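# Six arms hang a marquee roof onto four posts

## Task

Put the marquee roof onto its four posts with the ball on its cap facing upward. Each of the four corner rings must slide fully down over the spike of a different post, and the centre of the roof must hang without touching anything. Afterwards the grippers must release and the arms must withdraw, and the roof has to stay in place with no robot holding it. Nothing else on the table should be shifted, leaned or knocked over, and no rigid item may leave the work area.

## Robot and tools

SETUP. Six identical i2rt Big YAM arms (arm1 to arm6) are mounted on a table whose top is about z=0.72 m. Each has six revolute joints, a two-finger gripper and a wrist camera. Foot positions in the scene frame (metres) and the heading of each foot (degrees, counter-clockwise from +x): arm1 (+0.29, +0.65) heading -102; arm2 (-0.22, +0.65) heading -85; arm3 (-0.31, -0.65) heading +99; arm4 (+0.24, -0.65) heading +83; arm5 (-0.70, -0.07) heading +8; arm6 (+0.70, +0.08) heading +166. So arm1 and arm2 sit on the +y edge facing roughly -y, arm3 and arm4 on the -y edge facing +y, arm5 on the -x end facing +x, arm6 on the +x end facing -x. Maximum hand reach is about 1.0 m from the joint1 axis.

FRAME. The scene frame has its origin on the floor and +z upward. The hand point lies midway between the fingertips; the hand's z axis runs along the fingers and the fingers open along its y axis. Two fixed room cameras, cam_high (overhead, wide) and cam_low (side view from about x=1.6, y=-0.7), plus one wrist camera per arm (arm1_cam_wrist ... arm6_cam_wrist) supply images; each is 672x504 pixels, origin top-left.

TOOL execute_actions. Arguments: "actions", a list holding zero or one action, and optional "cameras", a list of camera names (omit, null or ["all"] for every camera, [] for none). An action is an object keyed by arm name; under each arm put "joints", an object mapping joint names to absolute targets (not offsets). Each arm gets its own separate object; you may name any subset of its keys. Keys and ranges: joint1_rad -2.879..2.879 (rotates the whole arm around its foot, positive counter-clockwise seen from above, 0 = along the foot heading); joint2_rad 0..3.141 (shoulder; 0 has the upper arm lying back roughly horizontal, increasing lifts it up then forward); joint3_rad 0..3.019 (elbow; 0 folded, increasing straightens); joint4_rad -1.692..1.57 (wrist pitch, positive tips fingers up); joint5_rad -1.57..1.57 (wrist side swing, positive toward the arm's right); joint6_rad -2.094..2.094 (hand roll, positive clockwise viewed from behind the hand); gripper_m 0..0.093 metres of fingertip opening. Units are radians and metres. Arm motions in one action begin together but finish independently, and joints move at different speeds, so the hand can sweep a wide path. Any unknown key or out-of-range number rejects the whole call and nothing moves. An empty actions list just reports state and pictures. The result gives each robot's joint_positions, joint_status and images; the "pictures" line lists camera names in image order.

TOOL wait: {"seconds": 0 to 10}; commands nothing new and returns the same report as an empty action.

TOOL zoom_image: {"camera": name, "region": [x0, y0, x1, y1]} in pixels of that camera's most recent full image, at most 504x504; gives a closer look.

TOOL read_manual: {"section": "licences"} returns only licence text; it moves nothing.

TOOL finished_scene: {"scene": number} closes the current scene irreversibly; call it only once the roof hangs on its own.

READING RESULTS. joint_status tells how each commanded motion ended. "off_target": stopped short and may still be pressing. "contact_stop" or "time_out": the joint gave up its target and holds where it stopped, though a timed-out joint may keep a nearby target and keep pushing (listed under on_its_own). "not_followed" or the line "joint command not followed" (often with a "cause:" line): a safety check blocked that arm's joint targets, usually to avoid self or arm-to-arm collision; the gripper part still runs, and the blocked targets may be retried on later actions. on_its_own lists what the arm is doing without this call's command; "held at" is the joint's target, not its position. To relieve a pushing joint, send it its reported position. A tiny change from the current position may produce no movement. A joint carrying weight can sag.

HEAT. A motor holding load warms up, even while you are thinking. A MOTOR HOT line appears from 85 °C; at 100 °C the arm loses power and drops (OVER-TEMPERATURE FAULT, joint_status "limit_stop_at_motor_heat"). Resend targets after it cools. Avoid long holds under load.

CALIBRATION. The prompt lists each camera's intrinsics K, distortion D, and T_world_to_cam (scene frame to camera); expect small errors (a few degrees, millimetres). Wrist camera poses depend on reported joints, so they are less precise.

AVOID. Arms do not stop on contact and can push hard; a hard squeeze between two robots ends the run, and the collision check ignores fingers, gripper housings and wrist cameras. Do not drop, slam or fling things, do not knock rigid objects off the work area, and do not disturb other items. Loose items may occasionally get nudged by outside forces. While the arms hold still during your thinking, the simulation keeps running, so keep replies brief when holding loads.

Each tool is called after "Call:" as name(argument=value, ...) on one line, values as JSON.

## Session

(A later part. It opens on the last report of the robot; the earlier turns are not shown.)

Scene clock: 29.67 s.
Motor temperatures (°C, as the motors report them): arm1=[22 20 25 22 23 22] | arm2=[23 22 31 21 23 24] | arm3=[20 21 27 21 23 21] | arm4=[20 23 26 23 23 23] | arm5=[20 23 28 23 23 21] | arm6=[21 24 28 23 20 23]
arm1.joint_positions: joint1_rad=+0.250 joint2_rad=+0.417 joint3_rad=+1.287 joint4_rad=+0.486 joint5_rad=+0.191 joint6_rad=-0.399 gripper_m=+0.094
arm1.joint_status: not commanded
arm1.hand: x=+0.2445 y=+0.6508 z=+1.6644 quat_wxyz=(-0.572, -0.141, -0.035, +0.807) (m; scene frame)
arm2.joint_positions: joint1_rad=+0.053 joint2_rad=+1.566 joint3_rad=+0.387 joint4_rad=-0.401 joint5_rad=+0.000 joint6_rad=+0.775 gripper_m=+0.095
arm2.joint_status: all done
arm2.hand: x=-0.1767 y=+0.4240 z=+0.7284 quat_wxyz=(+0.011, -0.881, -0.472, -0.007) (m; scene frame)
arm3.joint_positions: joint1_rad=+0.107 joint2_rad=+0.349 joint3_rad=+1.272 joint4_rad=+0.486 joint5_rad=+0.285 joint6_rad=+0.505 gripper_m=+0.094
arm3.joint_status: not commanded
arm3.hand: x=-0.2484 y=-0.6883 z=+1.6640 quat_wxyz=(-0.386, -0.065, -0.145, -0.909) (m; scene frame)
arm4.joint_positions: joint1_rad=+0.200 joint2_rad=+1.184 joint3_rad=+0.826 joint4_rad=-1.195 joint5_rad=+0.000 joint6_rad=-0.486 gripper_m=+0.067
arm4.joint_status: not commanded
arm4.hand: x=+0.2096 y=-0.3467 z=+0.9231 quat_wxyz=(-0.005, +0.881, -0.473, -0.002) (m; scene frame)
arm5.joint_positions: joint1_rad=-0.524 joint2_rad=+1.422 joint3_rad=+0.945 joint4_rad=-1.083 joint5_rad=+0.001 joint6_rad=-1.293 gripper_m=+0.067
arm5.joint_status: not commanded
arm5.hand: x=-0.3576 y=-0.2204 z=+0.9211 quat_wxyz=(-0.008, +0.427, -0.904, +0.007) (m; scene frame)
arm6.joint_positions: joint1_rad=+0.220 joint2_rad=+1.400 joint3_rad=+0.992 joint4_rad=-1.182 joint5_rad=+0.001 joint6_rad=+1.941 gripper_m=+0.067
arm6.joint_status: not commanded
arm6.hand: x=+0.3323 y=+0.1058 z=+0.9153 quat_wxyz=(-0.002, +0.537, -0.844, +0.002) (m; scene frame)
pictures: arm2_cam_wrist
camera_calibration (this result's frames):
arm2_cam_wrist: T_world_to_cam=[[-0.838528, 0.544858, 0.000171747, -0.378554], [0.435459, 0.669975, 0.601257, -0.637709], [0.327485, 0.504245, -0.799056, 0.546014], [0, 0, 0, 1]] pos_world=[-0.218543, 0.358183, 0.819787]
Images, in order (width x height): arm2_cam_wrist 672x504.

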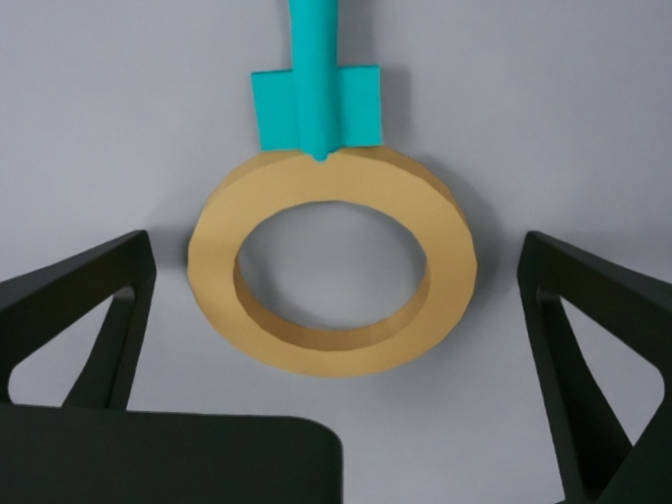

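Call:
execute_actions(actions=[{"arm2":{"joints":{"joint2_rad":1.56,"joint4_rad":-0.385,"gripper_m":0.05}}}], cameras=[])

Call:
execute_actions(actions=[{"arm2":{"joints":{"joint2_rad":1.23,"joint3_rad":0.83,"joint4_rad":-1.16,"joint6_rad":-0.3}}}], cameras=["arm2_cam_wrist"])

Call:
execute_actions(actions=[{"arm2":{"joints":{"joint1_rad":-0.15,"joint2_rad":1.16,"joint3_rad":1.155,"joint4_rad":-1.555,"joint6_rad":-0.9}},"arm4":{"joints":{"joint1_rad":0.1,"joint2_rad":1.07,"joint3_rad":1.13,"joint4_rad":-1.62,"joint6_rad":-0.9}},"arm5":{"joints":{"joint2_rad":1.355,"joint3_rad":1.26,"joint4_rad":-1.465}},"arm6":{"joints":{"joint1_rad":0.1,"joint2_rad":1.235,"joint3_rad":1.262,"joint4_rad":-1.575}}}], cameras=[])

Call:
execute_actions(actions=[{"arm2":{"joints":{"joint1_rad":-0.55,"joint6_rad":-1.39}},"arm4":{"joints":{"joint1_rad":-0.28,"joint6_rad":-1.33}},"arm5":{"joints":{"joint1_rad":-0.79,"joint6_rad":-1.48}},"arm6":{"joints":{"joint1_rad":-0.3,"joint6_rad":1.8}}}], cameras=["arm2_cam_wrist","arm4_cam_wrist","arm5_cam_wrist","arm6_cam_wrist","cam_high","cam_low"])

Scene clock: 34.37 s.
Motor temperatures (°C, as the motors report them): arm1=[22 20 25 22 23 22] | arm2=[23 22 30 21 23 24] | arm3=[20 21 27 21 23 21] | arm4=[20 23 27 23 23 23] | arm5=[20 23 29 23 23 21] | arm6=[21 24 29 23 20 23]
arm1.joint_positions: joint1_rad=+0.250 joint2_rad=+0.417 joint3_rad=+1.287 joint4_rad=+0.486 joint5_rad=+0.191 joint6_rad=-0.399 gripper_m=+0.094
arm1.joint_status: not commanded
arm1.hand: x=+0.2445 y=+0.6508 z=+1.6644 quat_wxyz=(-0.572, -0.141, -0.035, +0.807) (m; scene frame)
arm2.joint_positions: joint1_rad=+0.052 joint2_rad=+1.566 joint3_rad=+0.387 joint4_rad=-0.400 joint5_rad=+0.005 joint6_rad=+0.775 gripper_m=+0.068
arm2.joint_status: gripper_m off_target (ended at +0.068, target +0.050); the others done
arm2.hand: x=-0.1778 y=+0.4237 z=+0.7283 quat_wxyz=(+0.011, -0.882, -0.472, -0.005) (m; scene frame)
arm3.joint_positions: joint1_rad=+0.107 joint2_rad=+0.349 joint3_rad=+1.272 joint4_rad=+0.486 joint5_rad=+0.285 joint6_rad=+0.505 gripper_m=+0.094
arm3.joint_status: not commanded
arm3.hand: x=-0.2484 y=-0.6883 z=+1.6640 quat_wxyz=(-0.386, -0.065, -0.145, -0.909) (m; scene frame)
arm4.joint_positions: joint1_rad=+0.200 joint2_rad=+1.184 joint3_rad=+0.826 joint4_rad=-1.195 joint5_rad=+0.000 joint6_rad=-0.486 gripper_m=+0.067
arm4.joint_status: not commanded
arm4.hand: x=+0.2096 y=-0.3467 z=+0.9231 quat_wxyz=(-0.005, +0.881, -0.473, -0.002) (m; scene frame)
arm5.joint_positions: joint1_rad=-0.524 joint2_rad=+1.422 joint3_rad=+0.945 joint4_rad=-1.083 joint5_rad=+0.001 joint6_rad=-1.293 gripper_m=+0.067
arm5.joint_status: not commanded
arm5.hand: x=-0.3576 y=-0.2204 z=+0.9211 quat_wxyz=(-0.008, +0.427, -0.904, +0.007) (m; scene frame)
arm6.joint_positions: joint1_rad=+0.220 joint2_rad=+1.400 joint3_rad=+0.992 joint4_rad=-1.182 joint5_rad=+0.001 joint6_rad=+1.941 gripper_m=+0.067
arm6.joint_status: not commanded
arm6.hand: x=+0.3323 y=+0.1058 z=+0.9153 quat_wxyz=(-0.002, +0.537, -0.844, +0.002) (m; scene frame)
pictures: none
No camera images: the call's "cameras" was empty. Leave "cameras" out to get every camera's image.

Scene clock: 36.27 s.
Motor temperatures (°C, as the motors report them): arm1=[22 20 25 22 23 22] | arm2=[23 22 30 21 23 24] | arm3=[20 21 27 21 23 21] | arm4=[20 23 27 23 23 23] | arm5=[20 23 29 23 23 21] | arm6=[21 24 29 23 20 23]
arm1.joint_positions: joint1_rad=+0.250 joint2_rad=+0.417 joint3_rad=+1.287 joint4_rad=+0.486 joint5_rad=+0.191 joint6_rad=-0.399 gripper_m=+0.094
arm1.joint_status: not commanded
arm1.hand: x=+0.2445 y=+0.6508 z=+1.6644 quat_wxyz=(-0.572, -0.141, -0.035, +0.807) (m; scene frame)
arm2.joint_positions: joint1_rad=+0.052 joint2_rad=+1.216 joint3_rad=+0.811 joint4_rad=-1.148 joint5_rad=+0.004 joint6_rad=-0.288 gripper_m=+0.068
arm2.joint_status: all done
arm2.hand: x=-0.1640 y=+0.3440 z=+0.9292 quat_wxyz=(-0.002, -0.521, -0.854, -0.001) (m; scene frame)
arm3.joint_positions: joint1_rad=+0.107 joint2_rad=+0.349 joint3_rad=+1.272 joint4_rad=+0.486 joint5_rad=+0.285 joint6_rad=+0.505 gripper_m=+0.094
arm3.joint_status: not commanded
arm3.hand: x=-0.2484 y=-0.6883 z=+1.6640 quat_wxyz=(-0.386, -0.065, -0.145, -0.909) (m; scene frame)
arm4.joint_positions: joint1_rad=+0.200 joint2_rad=+1.184 joint3_rad=+0.826 joint4_rad=-1.195 joint5_rad=+0.000 joint6_rad=-0.486 gripper_m=+0.067
arm4.joint_status: not commanded
arm4.hand: x=+0.2096 y=-0.3467 z=+0.9231 quat_wxyz=(-0.005, +0.881, -0.473, -0.002) (m; scene frame)
arm5.joint_positions: joint1_rad=-0.524 joint2_rad=+1.422 joint3_rad=+0.945 joint4_rad=-1.083 joint5_rad=+0.001 joint6_rad=-1.293 gripper_m=+0.067
arm5.joint_status: not commanded
arm5.hand: x=-0.3576 y=-0.2204 z=+0.9211 quat_wxyz=(-0.008, +0.427, -0.904, +0.007) (m; scene frame)
arm6.joint_positions: joint1_rad=+0.220 joint2_rad=+1.400 joint3_rad=+0.992 joint4_rad=-1.182 joint5_rad=+0.001 joint6_rad=+1.941 gripper_m=+0.067
arm6.joint_status: not commanded
arm6.hand: x=+0.3323 y=+0.1058 z=+0.9153 quat_wxyz=(-0.002, +0.537, -0.844, +0.002) (m; scene frame)
pictures: arm2_cam_wrist
camera_calibration (this result's frames):
arm2_cam_wrist: T_world_to_cam=[[-0.884347, -0.466602, -0.0146335, 0.0298708], [-0.387399, 0.716022, 0.580719, -0.842167], [-0.260487, 0.519226, -0.813973, 0.654979], [0, 0, 0, 1]] pos_world=[-0.129225, 0.276866, 1.02263]
Images, in order (width x height): arm2_cam_wrist 672x504.

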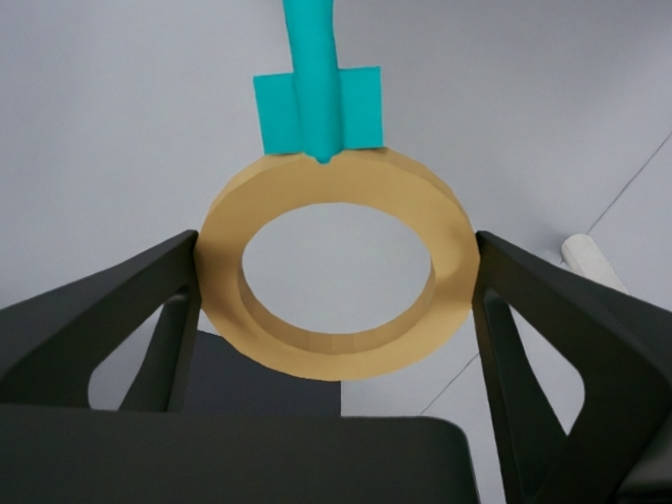

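Scene clock: 37.87 s.
Motor temperatures (°C, as the motors report them): arm1=[22 20 25 22 23 22] | arm2=[23 22 30 21 23 24] | arm3=[20 21 27 21 23 21] | arm4=[20 23 27 23 23 23] | arm5=[20 23 30 23 23 21] | arm6=[21 24 29 23 20 23]
arm1.joint_positions: joint1_rad=+0.250 joint2_rad=+0.417 joint3_rad=+1.287 joint4_rad=+0.486 joint5_rad=+0.191 joint6_rad=-0.399 gripper_m=+0.094
arm1.joint_status: not commanded
arm1.hand: x=+0.2445 y=+0.6508 z=+1.6644 quat_wxyz=(-0.572, -0.141, -0.035, +0.807) (m; scene frame)
arm2.joint_positions: joint1_rad=-0.147 joint2_rad=+1.163 joint3_rad=+1.122 joint4_rad=-1.542 joint5_rad=+0.002 joint6_rad=-0.887 gripper_m=+0.068
arm2.joint_status: all done
arm2.hand: x=-0.2254 y=+0.3334 z=+1.0596 quat_wxyz=(+0.004, -0.341, -0.940, -0.014) (m; scene frame)
arm3.joint_positions: joint1_rad=+0.107 joint2_rad=+0.349 joint3_rad=+1.272 joint4_rad=+0.486 joint5_rad=+0.285 joint6_rad=+0.505 gripper_m=+0.094
arm3.joint_status: not commanded
arm3.hand: x=-0.2484 y=-0.6883 z=+1.6640 quat_wxyz=(-0.386, -0.065, -0.145, -0.909) (m; scene frame)
arm4.joint_positions: joint1_rad=+0.103 joint2_rad=+1.059 joint3_rad=+1.098 joint4_rad=-1.604 joint5_rad=+0.000 joint6_rad=-0.885 gripper_m=+0.067
arm4.joint_status: all done
arm4.hand: x=+0.2386 y=-0.3695 z=+1.0593 quat_wxyz=(+0.000, +0.942, -0.335, +0.002) (m; scene frame)
arm5.joint_positions: joint1_rad=-0.524 joint2_rad=+1.349 joint3_rad=+1.225 joint4_rad=-1.448 joint5_rad=+0.001 joint6_rad=-1.293 gripper_m=+0.067
arm5.joint_status: all done
arm5.hand: x=-0.3514 y=-0.2236 z=+1.0490 quat_wxyz=(-0.004, +0.427, -0.904, +0.003) (m; scene frame)
arm6.joint_positions: joint1_rad=+0.098 joint2_rad=+1.229 joint3_rad=+1.239 joint4_rad=-1.566 joint5_rad=+0.001 joint6_rad=+1.941 gripper_m=+0.067
arm6.joint_status: all done
arm6.hand: x=+0.3653 y=+0.1458 z=+1.0650 quat_wxyz=(+0.012, +0.484, -0.875, -0.008) (m; scene frame)
pictures: none
No camera images: the call's "cameras" was empty. Leave "cameras" out to get every camera's image.

Scene clock: 39.37 s.
Motor temperatures (°C, as the motors report them): arm1=[22 20 25 22 23 22] | arm2=[23 22 31 21 23 24] | arm3=[20 21 27 21 23 21] | arm4=[20 23 28 23 23 23] | arm5=[20 23 30 23 23 21] | arm6=[21 24 29 23 20 23]
arm1.joint_positions: joint1_rad=+0.250 joint2_rad=+0.417 joint3_rad=+1.287 joint4_rad=+0.486 joint5_rad=+0.191 joint6_rad=-0.399 gripper_m=+0.094
arm1.joint_status: not commanded
arm1.hand: x=+0.2445 y=+0.6508 z=+1.6644 quat_wxyz=(-0.572, -0.141, -0.035, +0.807) (m; scene frame)
arm2.joint_positions: joint1_rad=-0.542 joint2_rad=+1.163 joint3_rad=+1.122 joint4_rad=-1.542 joint5_rad=+0.001 joint6_rad=-1.376 gripper_m=+0.068
arm2.joint_status: all done
arm2.hand: x=-0.3451 y=+0.3591 z=+1.0596 quat_wxyz=(+0.000, -0.296, -0.955, -0.015) (m; scene frame)
arm3.joint_positions: joint1_rad=+0.107 joint2_rad=+0.349 joint3_rad=+1.272 joint4_rad=+0.486 joint5_rad=+0.285 joint6_rad=+0.505 gripper_m=+0.094
arm3.joint_status: not commanded
arm3.hand: x=-0.2484 y=-0.6883 z=+1.6640 quat_wxyz=(-0.386, -0.065, -0.145, -0.909) (m; scene frame)
arm4.joint_positions: joint1_rad=-0.273 joint2_rad=+1.059 joint3_rad=+1.098 joint4_rad=-1.604 joint5_rad=-0.001 joint6_rad=-1.314 gripper_m=+0.067
arm4.joint_status: all done
arm4.hand: x=+0.3409 y=-0.3887 z=+1.0598 quat_wxyz=(+0.000, +0.951, -0.310, +0.003) (m; scene frame)
arm5.joint_positions: joint1_rad=-0.799 joint2_rad=+1.349 joint3_rad=+1.225 joint4_rad=-1.448 joint5_rad=+0.001 joint6_rad=-1.472 gripper_m=+0.067
arm5.joint_status: all done
arm5.hand: x=-0.4062 y=-0.3130 z=+1.0484 quat_wxyz=(-0.004, +0.384, -0.924, +0.002) (m; scene frame)
arm6.joint_positions: joint1_rad=-0.296 joint2_rad=+1.229 joint3_rad=+1.239 joint4_rad=-1.566 joint5_rad=+0.000 joint6_rad=+1.809 gripper_m=+0.067
arm6.joint_status: all done
arm6.hand: x=+0.4164 y=+0.2706 z=+1.0642 quat_wxyz=(+0.011, +0.365, -0.931, -0.009) (m; scene frame)
pictures: arm2_cam_wrist, arm4_cam_wrist, arm5_cam_wrist, arm6_cam_wrist, cam_high, cam_low
camera_calibration (this result's frames):
arm2_cam_wrist: T_world_to_cam=[[-0.556527, -0.829865, -0.0400208, 0.149138], [-0.683589, 0.42999, 0.589759, -1.00793], [-0.472211, 0.355574, -0.806587, 0.683939], [0, 0, 0, 1]] pos_world=[-0.28305, 0.313975, 1.15206]
arm4_cam_wrist: T_world_to_cam=[[0.581825, 0.813294, 0.00566691, 0.110218], [0.650537, -0.469549, 0.596929, -1.03306], [0.48814, -0.343622, -0.802274, 0.674446], [0, 0, 0, 1]] pos_world=[0.278692, -0.342958, 1.15713]
arm5_cam_wrist: T_world_to_cam=[[0.697861, -0.716233, -0.000632555, 0.0577435], [-0.585751, -0.571233, 0.574969, -1.01262], [-0.412173, -0.400878, -0.818175, 0.685676], [0, 0, 0, 1]] pos_world=[-0.350823, -0.262212, 1.14326]
arm6_cam_wrist: T_world_to_cam=[[0.680551, -0.732396, -0.0211013, -0.0646402], [-0.581571, -0.557472, 0.592453, -0.233742], [-0.445674, -0.390923, -0.805328, 1.27515], [0, 0, 0, 1]] pos_world=[0.476353, 0.320837, 1.16403]
Images, in order (width x height): arm2_cam_wrist 672x504, arm4_cam_wrist 672x504, arm5_cam_wrist 672x504, arm6_cam_wrist 672x504, cam_high 672x504, cam_low 672x504.

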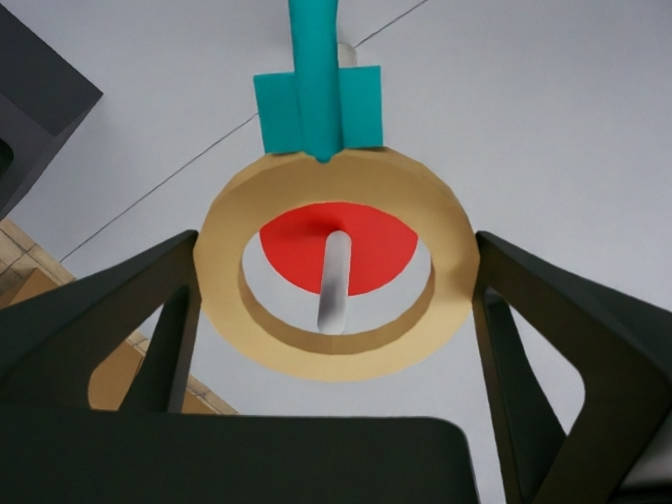

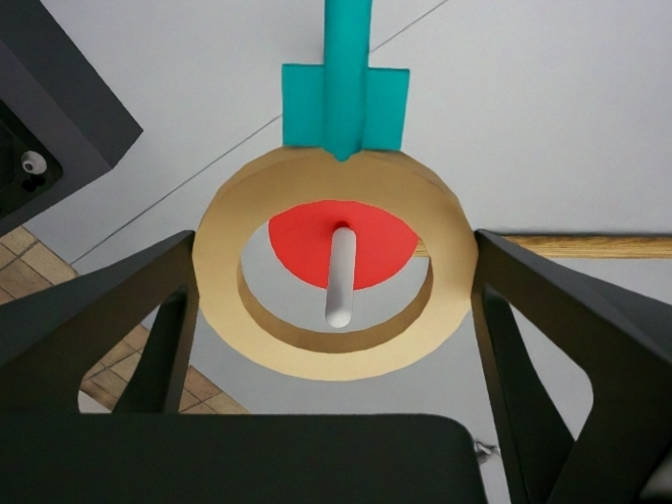

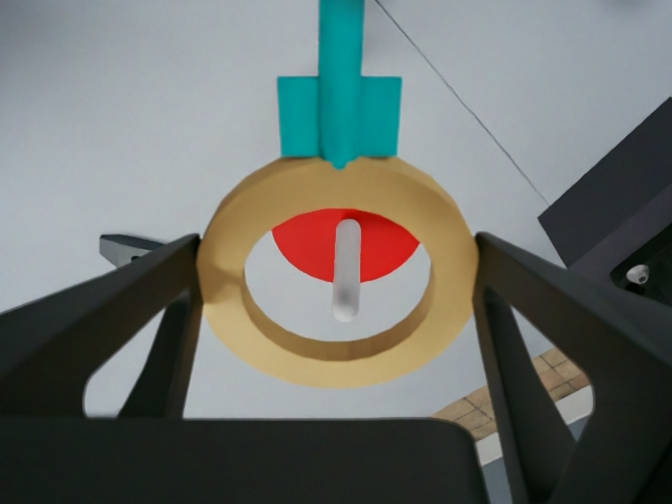

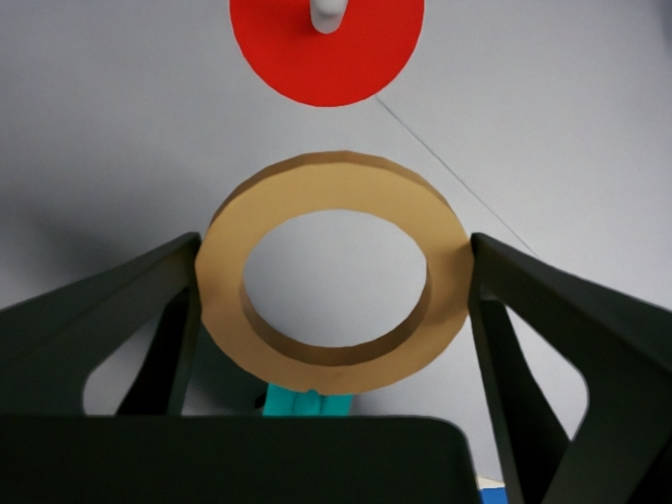

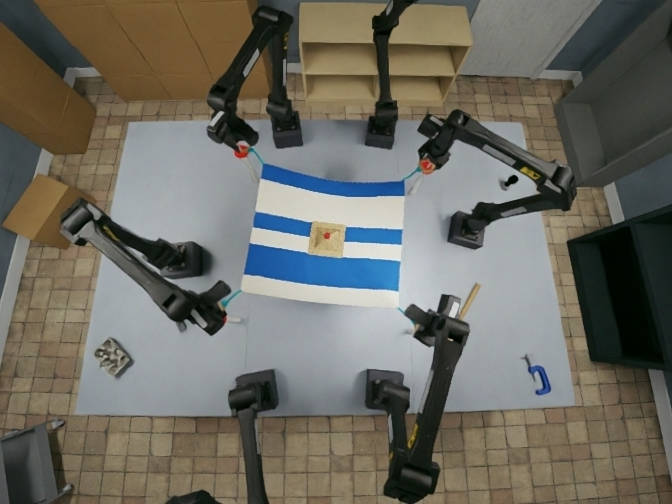

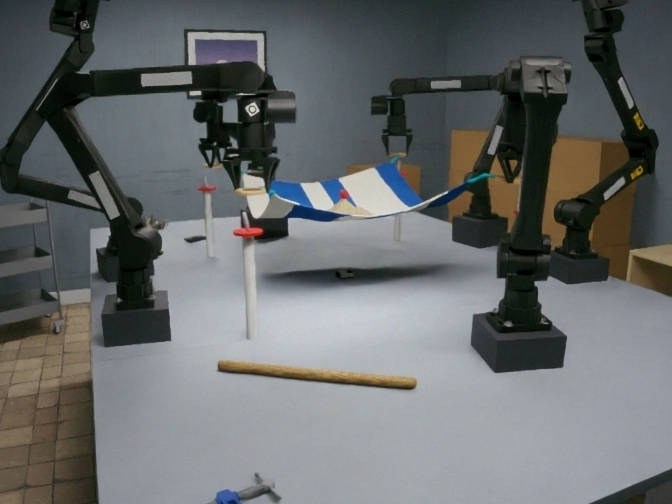

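Call:
execute_actions(actions=[{"arm2":{"joints":{"joint1_rad":-0.697,"joint3_rad":1.09,"joint4_rad":-1.505}},"arm4":{"joints":{"joint1_rad":-0.385,"joint3_rad":1.045,"joint4_rad":-1.555}},"arm5":{"joints":{"joint1_rad":-0.922,"joint2_rad":1.375,"joint3_rad":1.185,"joint4_rad":-1.385}},"arm6":{"joints":{"joint1_rad":-0.365,"joint3_rad":1.19,"joint4_rad":-1.52}}}], cameras=[])

Call:
execute_actions(actions=[{"arm2":{"joints":{"joint3_rad":0.96,"joint4_rad":-1.352}},"arm5":{"joints":{"joint2_rad":1.405,"joint3_rad":1.075,"joint4_rad":-1.24}}}], cameras=["arm2_cam_wrist","arm4_cam_wrist","arm5_cam_wrist","arm6_cam_wrist"])

Scene clock: 43.70 s.
Motor temperatures (°C, as the motors report them): arm1=[22 20 25 22 23 22] | arm2=[23 23 31 21 23 24] | arm3=[20 21 27 21 23 21] | arm4=[20 23 28 23 23 23] | arm5=[20 23 31 23 23 21] | arm6=[21 23 29 23 20 23]
arm1.joint_positions: joint1_rad=+0.250 joint2_rad=+0.417 joint3_rad=+1.287 joint4_rad=+0.486 joint5_rad=+0.191 joint6_rad=-0.399 gripper_m=+0.094
arm1.joint_status: not commanded
arm1.hand: x=+0.2445 y=+0.6508 z=+1.6644 quat_wxyz=(-0.572, -0.141, -0.035, +0.807) (m; scene frame)
arm2.joint_positions: joint1_rad=-0.686 joint2_rad=+1.163 joint3_rad=+1.084 joint4_rad=-1.510 joint5_rad=-0.009 joint6_rad=-1.377 gripper_m=+0.068
arm2.joint_status: all done
arm2.hand: x=-0.3825 y=+0.3812 z=+1.0455 quat_wxyz=(-0.005, -0.364, -0.931, -0.017) (m; scene frame)
arm3.joint_positions: joint1_rad=+0.107 joint2_rad=+0.349 joint3_rad=+1.272 joint4_rad=+0.486 joint5_rad=+0.285 joint6_rad=+0.505 gripper_m=+0.094
arm3.joint_status: not commanded
arm3.hand: x=-0.2484 y=-0.6883 z=+1.6640 quat_wxyz=(-0.386, -0.065, -0.145, -0.909) (m; scene frame)
arm4.joint_positions: joint1_rad=-0.376 joint2_rad=+1.061 joint3_rad=+1.057 joint4_rad=-1.566 joint5_rad=-0.009 joint6_rad=-1.316 gripper_m=+0.067
arm4.joint_status: all done
arm4.hand: x=+0.3657 y=-0.4002 z=+1.0443 quat_wxyz=(+0.001, +0.934, -0.357, -0.001) (m; scene frame)
arm5.joint_positions: joint1_rad=-0.919 joint2_rad=+1.352 joint3_rad=+1.198 joint4_rad=-1.405 joint5_rad=-0.006 joint6_rad=-1.475 gripper_m=+0.067
arm5.joint_status: all done
arm5.hand: x=-0.4346 y=-0.3482 z=+1.0368 quat_wxyz=(-0.011, +0.328, -0.945, +0.006) (m; scene frame)
arm6.joint_positions: joint1_rad=-0.358 joint2_rad=+1.231 joint3_rad=+1.186 joint4_rad=-1.526 joint5_rad=-0.003 joint6_rad=+1.809 gripper_m=+0.067
arm6.joint_status: all done
arm6.hand: x=+0.4311 y=+0.2855 z=+1.0433 quat_wxyz=(+0.008, +0.336, -0.942, -0.001) (m; scene frame)
pictures: none
No camera images: the call's "cameras" was empty. Leave "cameras" out to get every camera's image.

Scene clock: 44.57 s.
Motor temperatures (°C, as the motors report them): arm1=[22 20 25 22 23 22] | arm2=[23 23 31 21 23 24] | arm3=[20 21 27 21 23 21] | arm4=[20 23 28 23 23 23] | arm5=[20 23 30 23 23 21] | arm6=[21 23 29 23 20 23]
arm1.joint_positions: joint1_rad=+0.250 joint2_rad=+0.417 joint3_rad=+1.287 joint4_rad=+0.486 joint5_rad=+0.191 joint6_rad=-0.399 gripper_m=+0.094
arm1.joint_status: not commanded
arm1.hand: x=+0.2445 y=+0.6508 z=+1.6644 quat_wxyz=(-0.572, -0.141, -0.035, +0.807) (m; scene frame)
arm2.joint_positions: joint1_rad=-0.686 joint2_rad=+1.163 joint3_rad=+0.952 joint4_rad=-1.357 joint5_rad=-0.009 joint6_rad=-1.377 gripper_m=+0.068
arm2.joint_status: all done
arm2.hand: x=-0.3811 y=+0.3840 z=+0.9955 quat_wxyz=(-0.003, -0.364, -0.931, -0.006) (m; scene frame)
arm3.joint_positions: joint1_rad=+0.107 joint2_rad=+0.349 joint3_rad=+1.272 joint4_rad=+0.486 joint5_rad=+0.285 joint6_rad=+0.505 gripper_m=+0.094
arm3.joint_status: not commanded
arm3.hand: x=-0.2484 y=-0.6883 z=+1.6640 quat_wxyz=(-0.386, -0.065, -0.145, -0.909) (m; scene frame)
arm4.joint_positions: joint1_rad=-0.376 joint2_rad=+1.061 joint3_rad=+1.057 joint4_rad=-1.566 joint5_rad=-0.009 joint6_rad=-1.316 gripper_m=+0.067
arm4.joint_status: not commanded
arm4.hand: x=+0.3656 y=-0.4002 z=+1.0443 quat_wxyz=(+0.001, +0.934, -0.357, -0.002) (m; scene frame)
arm5.joint_positions: joint1_rad=-0.919 joint2_rad=+1.393 joint3_rad=+1.080 joint4_rad=-1.259 joint5_rad=-0.006 joint6_rad=-1.475 gripper_m=+0.067
arm5.joint_status: all done
arm5.hand: x=-0.4350 y=-0.3470 z=+0.9780 quat_wxyz=(-0.008, +0.328, -0.944, +0.000) (m; scene frame)
arm6.joint_positions: joint1_rad=-0.358 joint2_rad=+1.231 joint3_rad=+1.186 joint4_rad=-1.526 joint5_rad=-0.003 joint6_rad=+1.809 gripper_m=+0.067
arm6.joint_status: not commanded
arm6.hand: x=+0.4311 y=+0.2855 z=+1.0433 quat_wxyz=(+0.008, +0.336, -0.942, -0.001) (m; scene frame)
pictures: arm2_cam_wrist, arm4_cam_wrist, arm5_cam_wrist, arm6_cam_wrist
camera_calibration (this result's frames):
arm2_cam_wrist: T_world_to_cam=[[-0.669876, -0.742025, -0.0257873, 0.0560448], [-0.613722, 0.533832, 0.581695, -1.01062], [-0.417866, 0.405489, -0.812998, 0.614297], [0, 0, 0, 1]] pos_world=[-0.326003, 0.331998, 1.08874]
arm4_cam_wrist: T_world_to_cam=[[0.660693, 0.750656, 0.000540016, 0.0567145], [0.60527, -0.533156, 0.591094, -1.04798], [0.443996, -0.390205, -0.806602, 0.648015], [0, 0, 0, 1]] pos_world=[0.309127, -0.348454, 1.14212]
arm5_cam_wrist: T_world_to_cam=[[0.608849, -0.793281, -0.00284661, -0.00982842], [-0.651903, -0.502378, 0.568014, -1.00657], [-0.452025, -0.343979, -0.823014, 0.609695], [0, 0, 0, 1]] pos_world=[-0.374602, -0.303751, 1.0735]
arm6_cam_wrist: T_world_to_cam=[[0.634293, -0.773075, -0.00528487, -0.0490941], [-0.620744, -0.513359, 0.59257, -0.200309], [-0.460814, -0.372582, -0.805502, 1.27207], [0, 0, 0, 1]] pos_world=[0.492986, 0.333166, 1.14309]
Images, in order (width x height): arm2_cam_wrist 672x504, arm4_cam_wrist 672x504, arm5_cam_wrist 672x504, arm6_cam_wrist 672x504.

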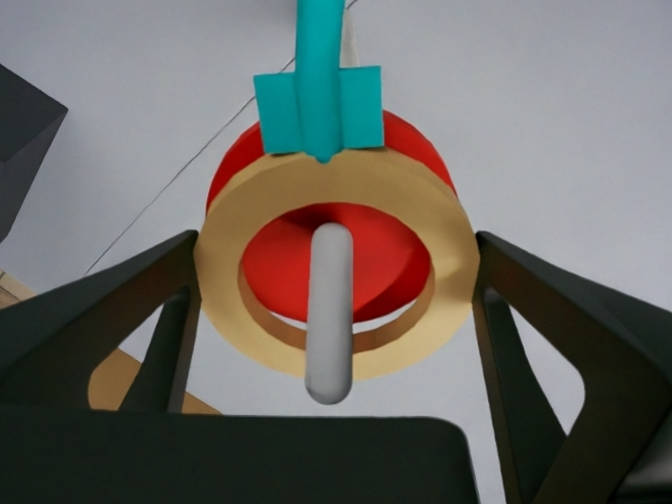

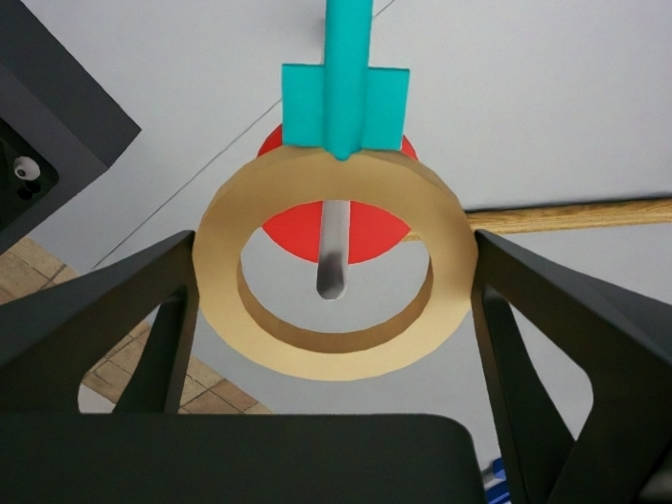

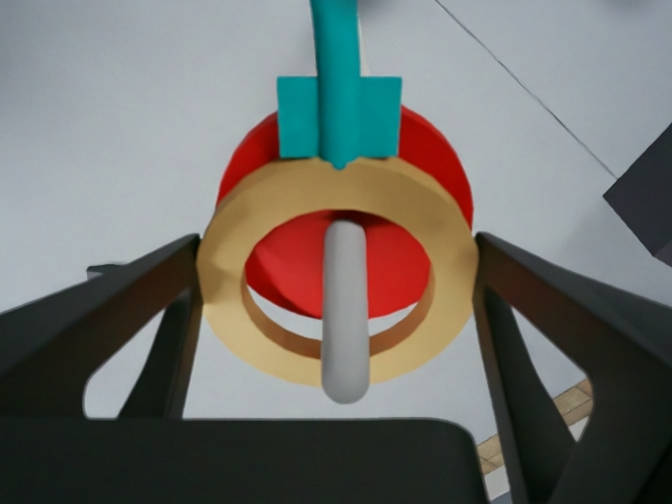

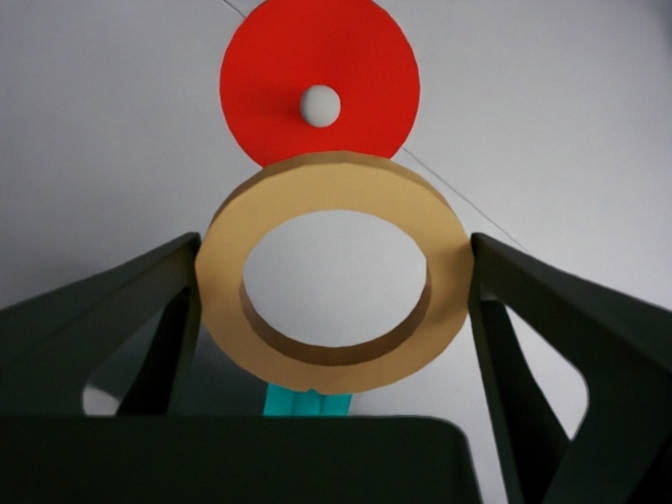

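Call:
execute_actions(actions=[{"arm2":{"joints":{"joint1_rad":-0.62}},"arm5":{"joints":{"joint1_rad":-0.875}},"arm4":{"joints":{"joint1_rad":-0.485}},"arm6":{"joints":{"joint1_rad":-0.445}}}], cameras=["arm2_cam_wrist","arm4_cam_wrist","arm5_cam_wrist","arm6_cam_wrist"])

Scene clock: 46.33 s.
Motor temperatures (°C, as the motors report them): arm1=[22 20 25 22 23 22] | arm2=[23 23 31 21 23 24] | arm3=[20 21 27 21 23 21] | arm4=[20 23 28 23 23 23] | arm5=[20 23 30 23 23 21] | arm6=[21 23 29 23 20 23]
arm1.joint_positions: joint1_rad=+0.250 joint2_rad=+0.417 joint3_rad=+1.287 joint4_rad=+0.486 joint5_rad=+0.191 joint6_rad=-0.399 gripper_m=+0.094
arm1.joint_status: not commanded
arm1.hand: x=+0.2445 y=+0.6508 z=+1.6644 quat_wxyz=(-0.572, -0.141, -0.035, +0.807) (m; scene frame)
arm2.joint_positions: joint1_rad=-0.618 joint2_rad=+1.163 joint3_rad=+0.952 joint4_rad=-1.357 joint5_rad=-0.009 joint6_rad=-1.377 gripper_m=+0.068
arm2.joint_status: all done
arm2.hand: x=-0.3629 y=+0.3737 z=+0.9954 quat_wxyz=(-0.003, -0.332, -0.943, -0.007) (m; scene frame)
arm3.joint_positions: joint1_rad=+0.107 joint2_rad=+0.349 joint3_rad=+1.272 joint4_rad=+0.486 joint5_rad=+0.285 joint6_rad=+0.505 gripper_m=+0.094
arm3.joint_status: not commanded
arm3.hand: x=-0.2484 y=-0.6883 z=+1.6640 quat_wxyz=(-0.386, -0.065, -0.145, -0.909) (m; scene frame)
arm4.joint_positions: joint1_rad=-0.471 joint2_rad=+1.061 joint3_rad=+1.057 joint4_rad=-1.566 joint5_rad=-0.012 joint6_rad=-1.316 gripper_m=+0.067
arm4.joint_status: all done
arm4.hand: x=+0.3884 y=-0.4132 z=+1.0445 quat_wxyz=(+0.000, +0.916, -0.401, -0.003) (m; scene frame)
arm5.joint_positions: joint1_rad=-0.868 joint2_rad=+1.393 joint3_rad=+1.080 joint4_rad=-1.255 joint5_rad=-0.007 joint6_rad=-1.475 gripper_m=+0.067
arm5.joint_status: all done
arm5.hand: x=-0.4203 y=-0.3338 z=+0.9782 quat_wxyz=(-0.009, +0.352, -0.936, +0.002) (m; scene frame)
arm6.joint_positions: joint1_rad=-0.435 joint2_rad=+1.231 joint3_rad=+1.186 joint4_rad=-1.526 joint5_rad=-0.004 joint6_rad=+1.804 gripper_m=+0.067
arm6.joint_status: all done
arm6.hand: x=+0.4475 y=+0.3057 z=+1.0430 quat_wxyz=(+0.008, +0.302, -0.953, -0.001) (m; scene frame)
pictures: arm2_cam_wrist, arm4_cam_wrist, arm5_cam_wrist, arm6_cam_wrist
camera_calibration (this result's frames):
arm2_cam_wrist: T_world_to_cam=[[-0.617963, -0.785766, -0.0263217, 0.0963361], [-0.649192, 0.491098, 0.580838, -0.989943], [-0.443476, 0.376024, -0.813594, 0.628304], [0, 0, 0, 1]] pos_world=[-0.304493, 0.325599, 1.08872]
arm4_cam_wrist: T_world_to_cam=[[0.729434, 0.68405, 0.00068013, -0.00295549], [0.552272, -0.589499, 0.589481, -1.06985], [0.403636, -0.429612, -0.807782, 0.633573], [0, 0, 0, 1]] pos_world=[0.337269, -0.356461, 1.14245]
arm5_cam_wrist: T_world_to_cam=[[0.648561, -0.76116, 0.00210523, 0.0143331], [-0.627438, -0.533051, 0.567608, -0.989984], [-0.430918, -0.369449, -0.823296, 0.621674], [0, 0, 0, 1]] pos_world=[-0.362559, -0.287125, 1.07371]
arm6_cam_wrist: T_world_to_cam=[[0.576969, -0.816756, -0.00415837, -0.00611563], [-0.655492, -0.466075, 0.594225, -0.180248], [-0.487275, -0.340124, -0.804288, 1.28763], [0, 0, 0, 1]] pos_world=[0.512806, 0.348949, 1.14271]
Images, in order (width x height): arm2_cam_wrist 672x504, arm4_cam_wrist 672x504, arm5_cam_wrist 672x504, arm6_cam_wrist 672x504.

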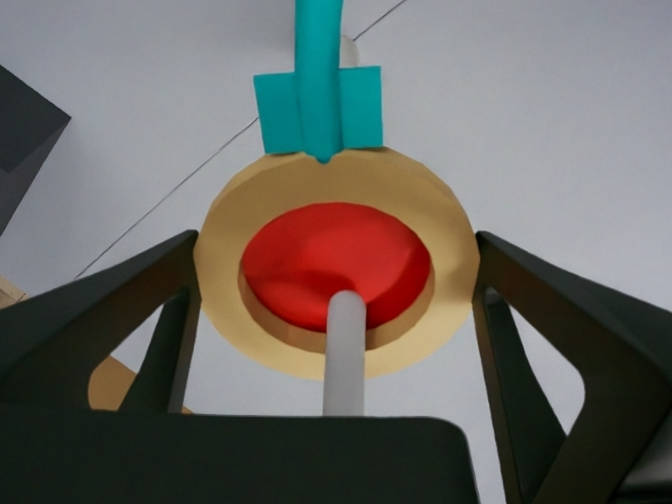

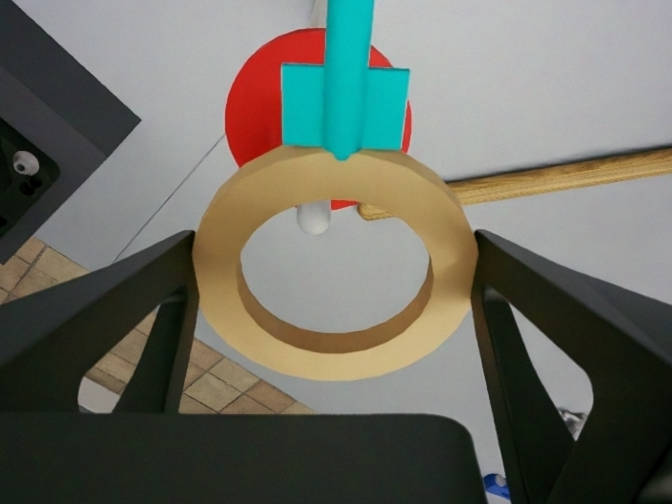

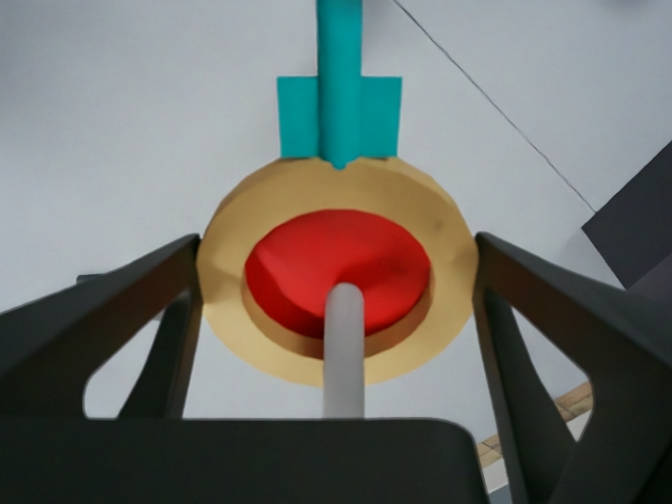

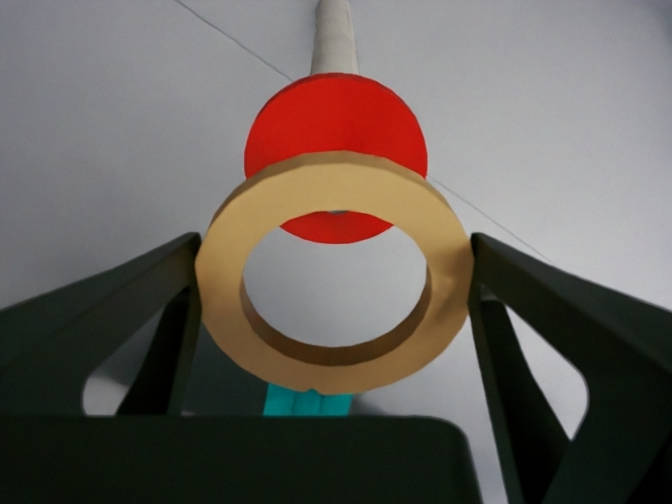

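Call:
execute_actions(actions=[{"arm2":{"joints":{"joint3_rad":0.935,"joint4_rad":-1.325}},"arm5":{"joints":{"joint3_rad":1.05,"joint4_rad":-1.22}},"arm4":{"joints":{"joint3_rad":0.905,"joint4_rad":-1.415}},"arm6":{"joints":{"joint3_rad":1.058,"joint4_rad":-1.37}}}], cameras=["arm4_cam_wrist","arm6_cam_wrist","cam_low"])

Scene clock: 48.03 s.
Motor temperatures (°C, as the motors report them): arm1=[22 20 25 22 23 22] | arm2=[23 23 31 21 23 24] | arm3=[20 21 27 21 23 21] | arm4=[20 23 28 23 23 23] | arm5=[20 23 30 23 23 21] | arm6=[21 23 29 23 20 23]
arm1.joint_positions: joint1_rad=+0.250 joint2_rad=+0.417 joint3_rad=+1.287 joint4_rad=+0.486 joint5_rad=+0.191 joint6_rad=-0.399 gripper_m=+0.094
arm1.joint_status: not commanded
arm1.hand: x=+0.2445 y=+0.6508 z=+1.6644 quat_wxyz=(-0.572, -0.141, -0.035, +0.807) (m; scene frame)
arm2.joint_positions: joint1_rad=-0.618 joint2_rad=+1.162 joint3_rad=+0.944 joint4_rad=-1.337 joint5_rad=-0.009 joint6_rad=-1.377 gripper_m=+0.068
arm2.joint_status: all done
arm2.hand: x=-0.3640 y=+0.3717 z=+0.9926 quat_wxyz=(-0.002, -0.332, -0.943, +0.000) (m; scene frame)
arm3.joint_positions: joint1_rad=+0.107 joint2_rad=+0.349 joint3_rad=+1.272 joint4_rad=+0.486 joint5_rad=+0.285 joint6_rad=+0.505 gripper_m=+0.094
arm3.joint_status: not commanded
arm3.hand: x=-0.2484 y=-0.6883 z=+1.6640 quat_wxyz=(-0.386, -0.065, -0.145, -0.909) (m; scene frame)
arm4.joint_positions: joint1_rad=-0.471 joint2_rad=+1.064 joint3_rad=+0.914 joint4_rad=-1.424 joint5_rad=-0.012 joint6_rad=-1.316 gripper_m=+0.067
arm4.joint_status: all done
arm4.hand: x=+0.3863 y=-0.4171 z=+0.9892 quat_wxyz=(+0.003, +0.916, -0.401, -0.003) (m; scene frame)
arm5.joint_positions: joint1_rad=-0.868 joint2_rad=+1.393 joint3_rad=+1.073 joint4_rad=-1.237 joint5_rad=-0.007 joint6_rad=-1.475 gripper_m=+0.067
arm5.joint_status: all done
arm5.hand: x=-0.4188 y=-0.3352 z=+0.9759 quat_wxyz=(-0.012, +0.352, -0.936, +0.007) (m; scene frame)
arm6.joint_positions: joint1_rad=-0.435 joint2_rad=+1.233 joint3_rad=+1.051 joint4_rad=-1.380 joint5_rad=-0.005 joint6_rad=+1.804 gripper_m=+0.067
arm6.joint_status: all done
arm6.hand: x=+0.4490 y=+0.3036 z=+0.9908 quat_wxyz=(+0.011, +0.302, -0.953, -0.004) (m; scene frame)
pictures: arm4_cam_wrist, arm6_cam_wrist, cam_low
camera_calibration (this result's frames):
arm4_cam_wrist: T_world_to_cam=[[0.729191, 0.684297, -0.00412802, 0.0062443], [0.554058, -0.586846, 0.59045, -1.03896], [0.401621, -0.432838, -0.807064, 0.586783], [0, 0, 0, 1]] pos_world=[0.335426, -0.36, 1.08705]
arm6_cam_wrist: T_world_to_cam=[[0.576863, -0.816755, -0.0118656, -0.00118319], [-0.651801, -0.469016, 0.59597, -0.151686], [-0.492326, -0.336059, -0.802919, 1.24534], [0, 0, 0, 1]] pos_world=[0.514926, 0.346397, 1.09029]
Images, in order (width x height): arm4_cam_wrist 672x504, arm6_cam_wrist 672x504, cam_low 672x504.

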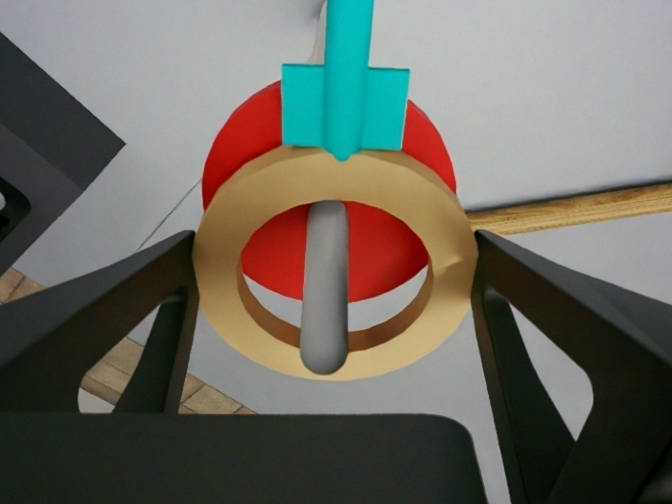

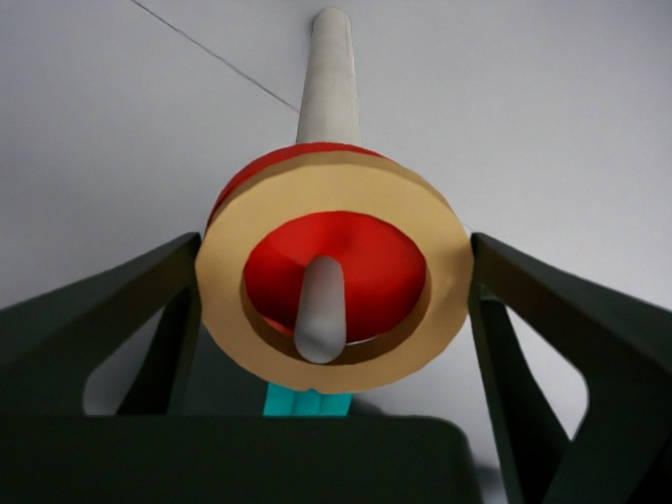

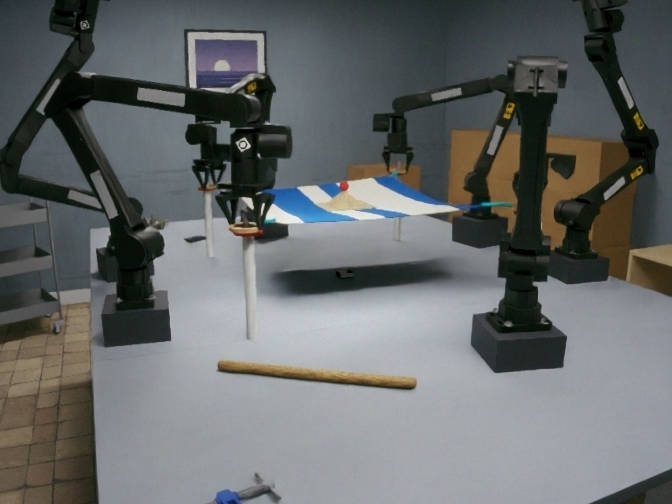

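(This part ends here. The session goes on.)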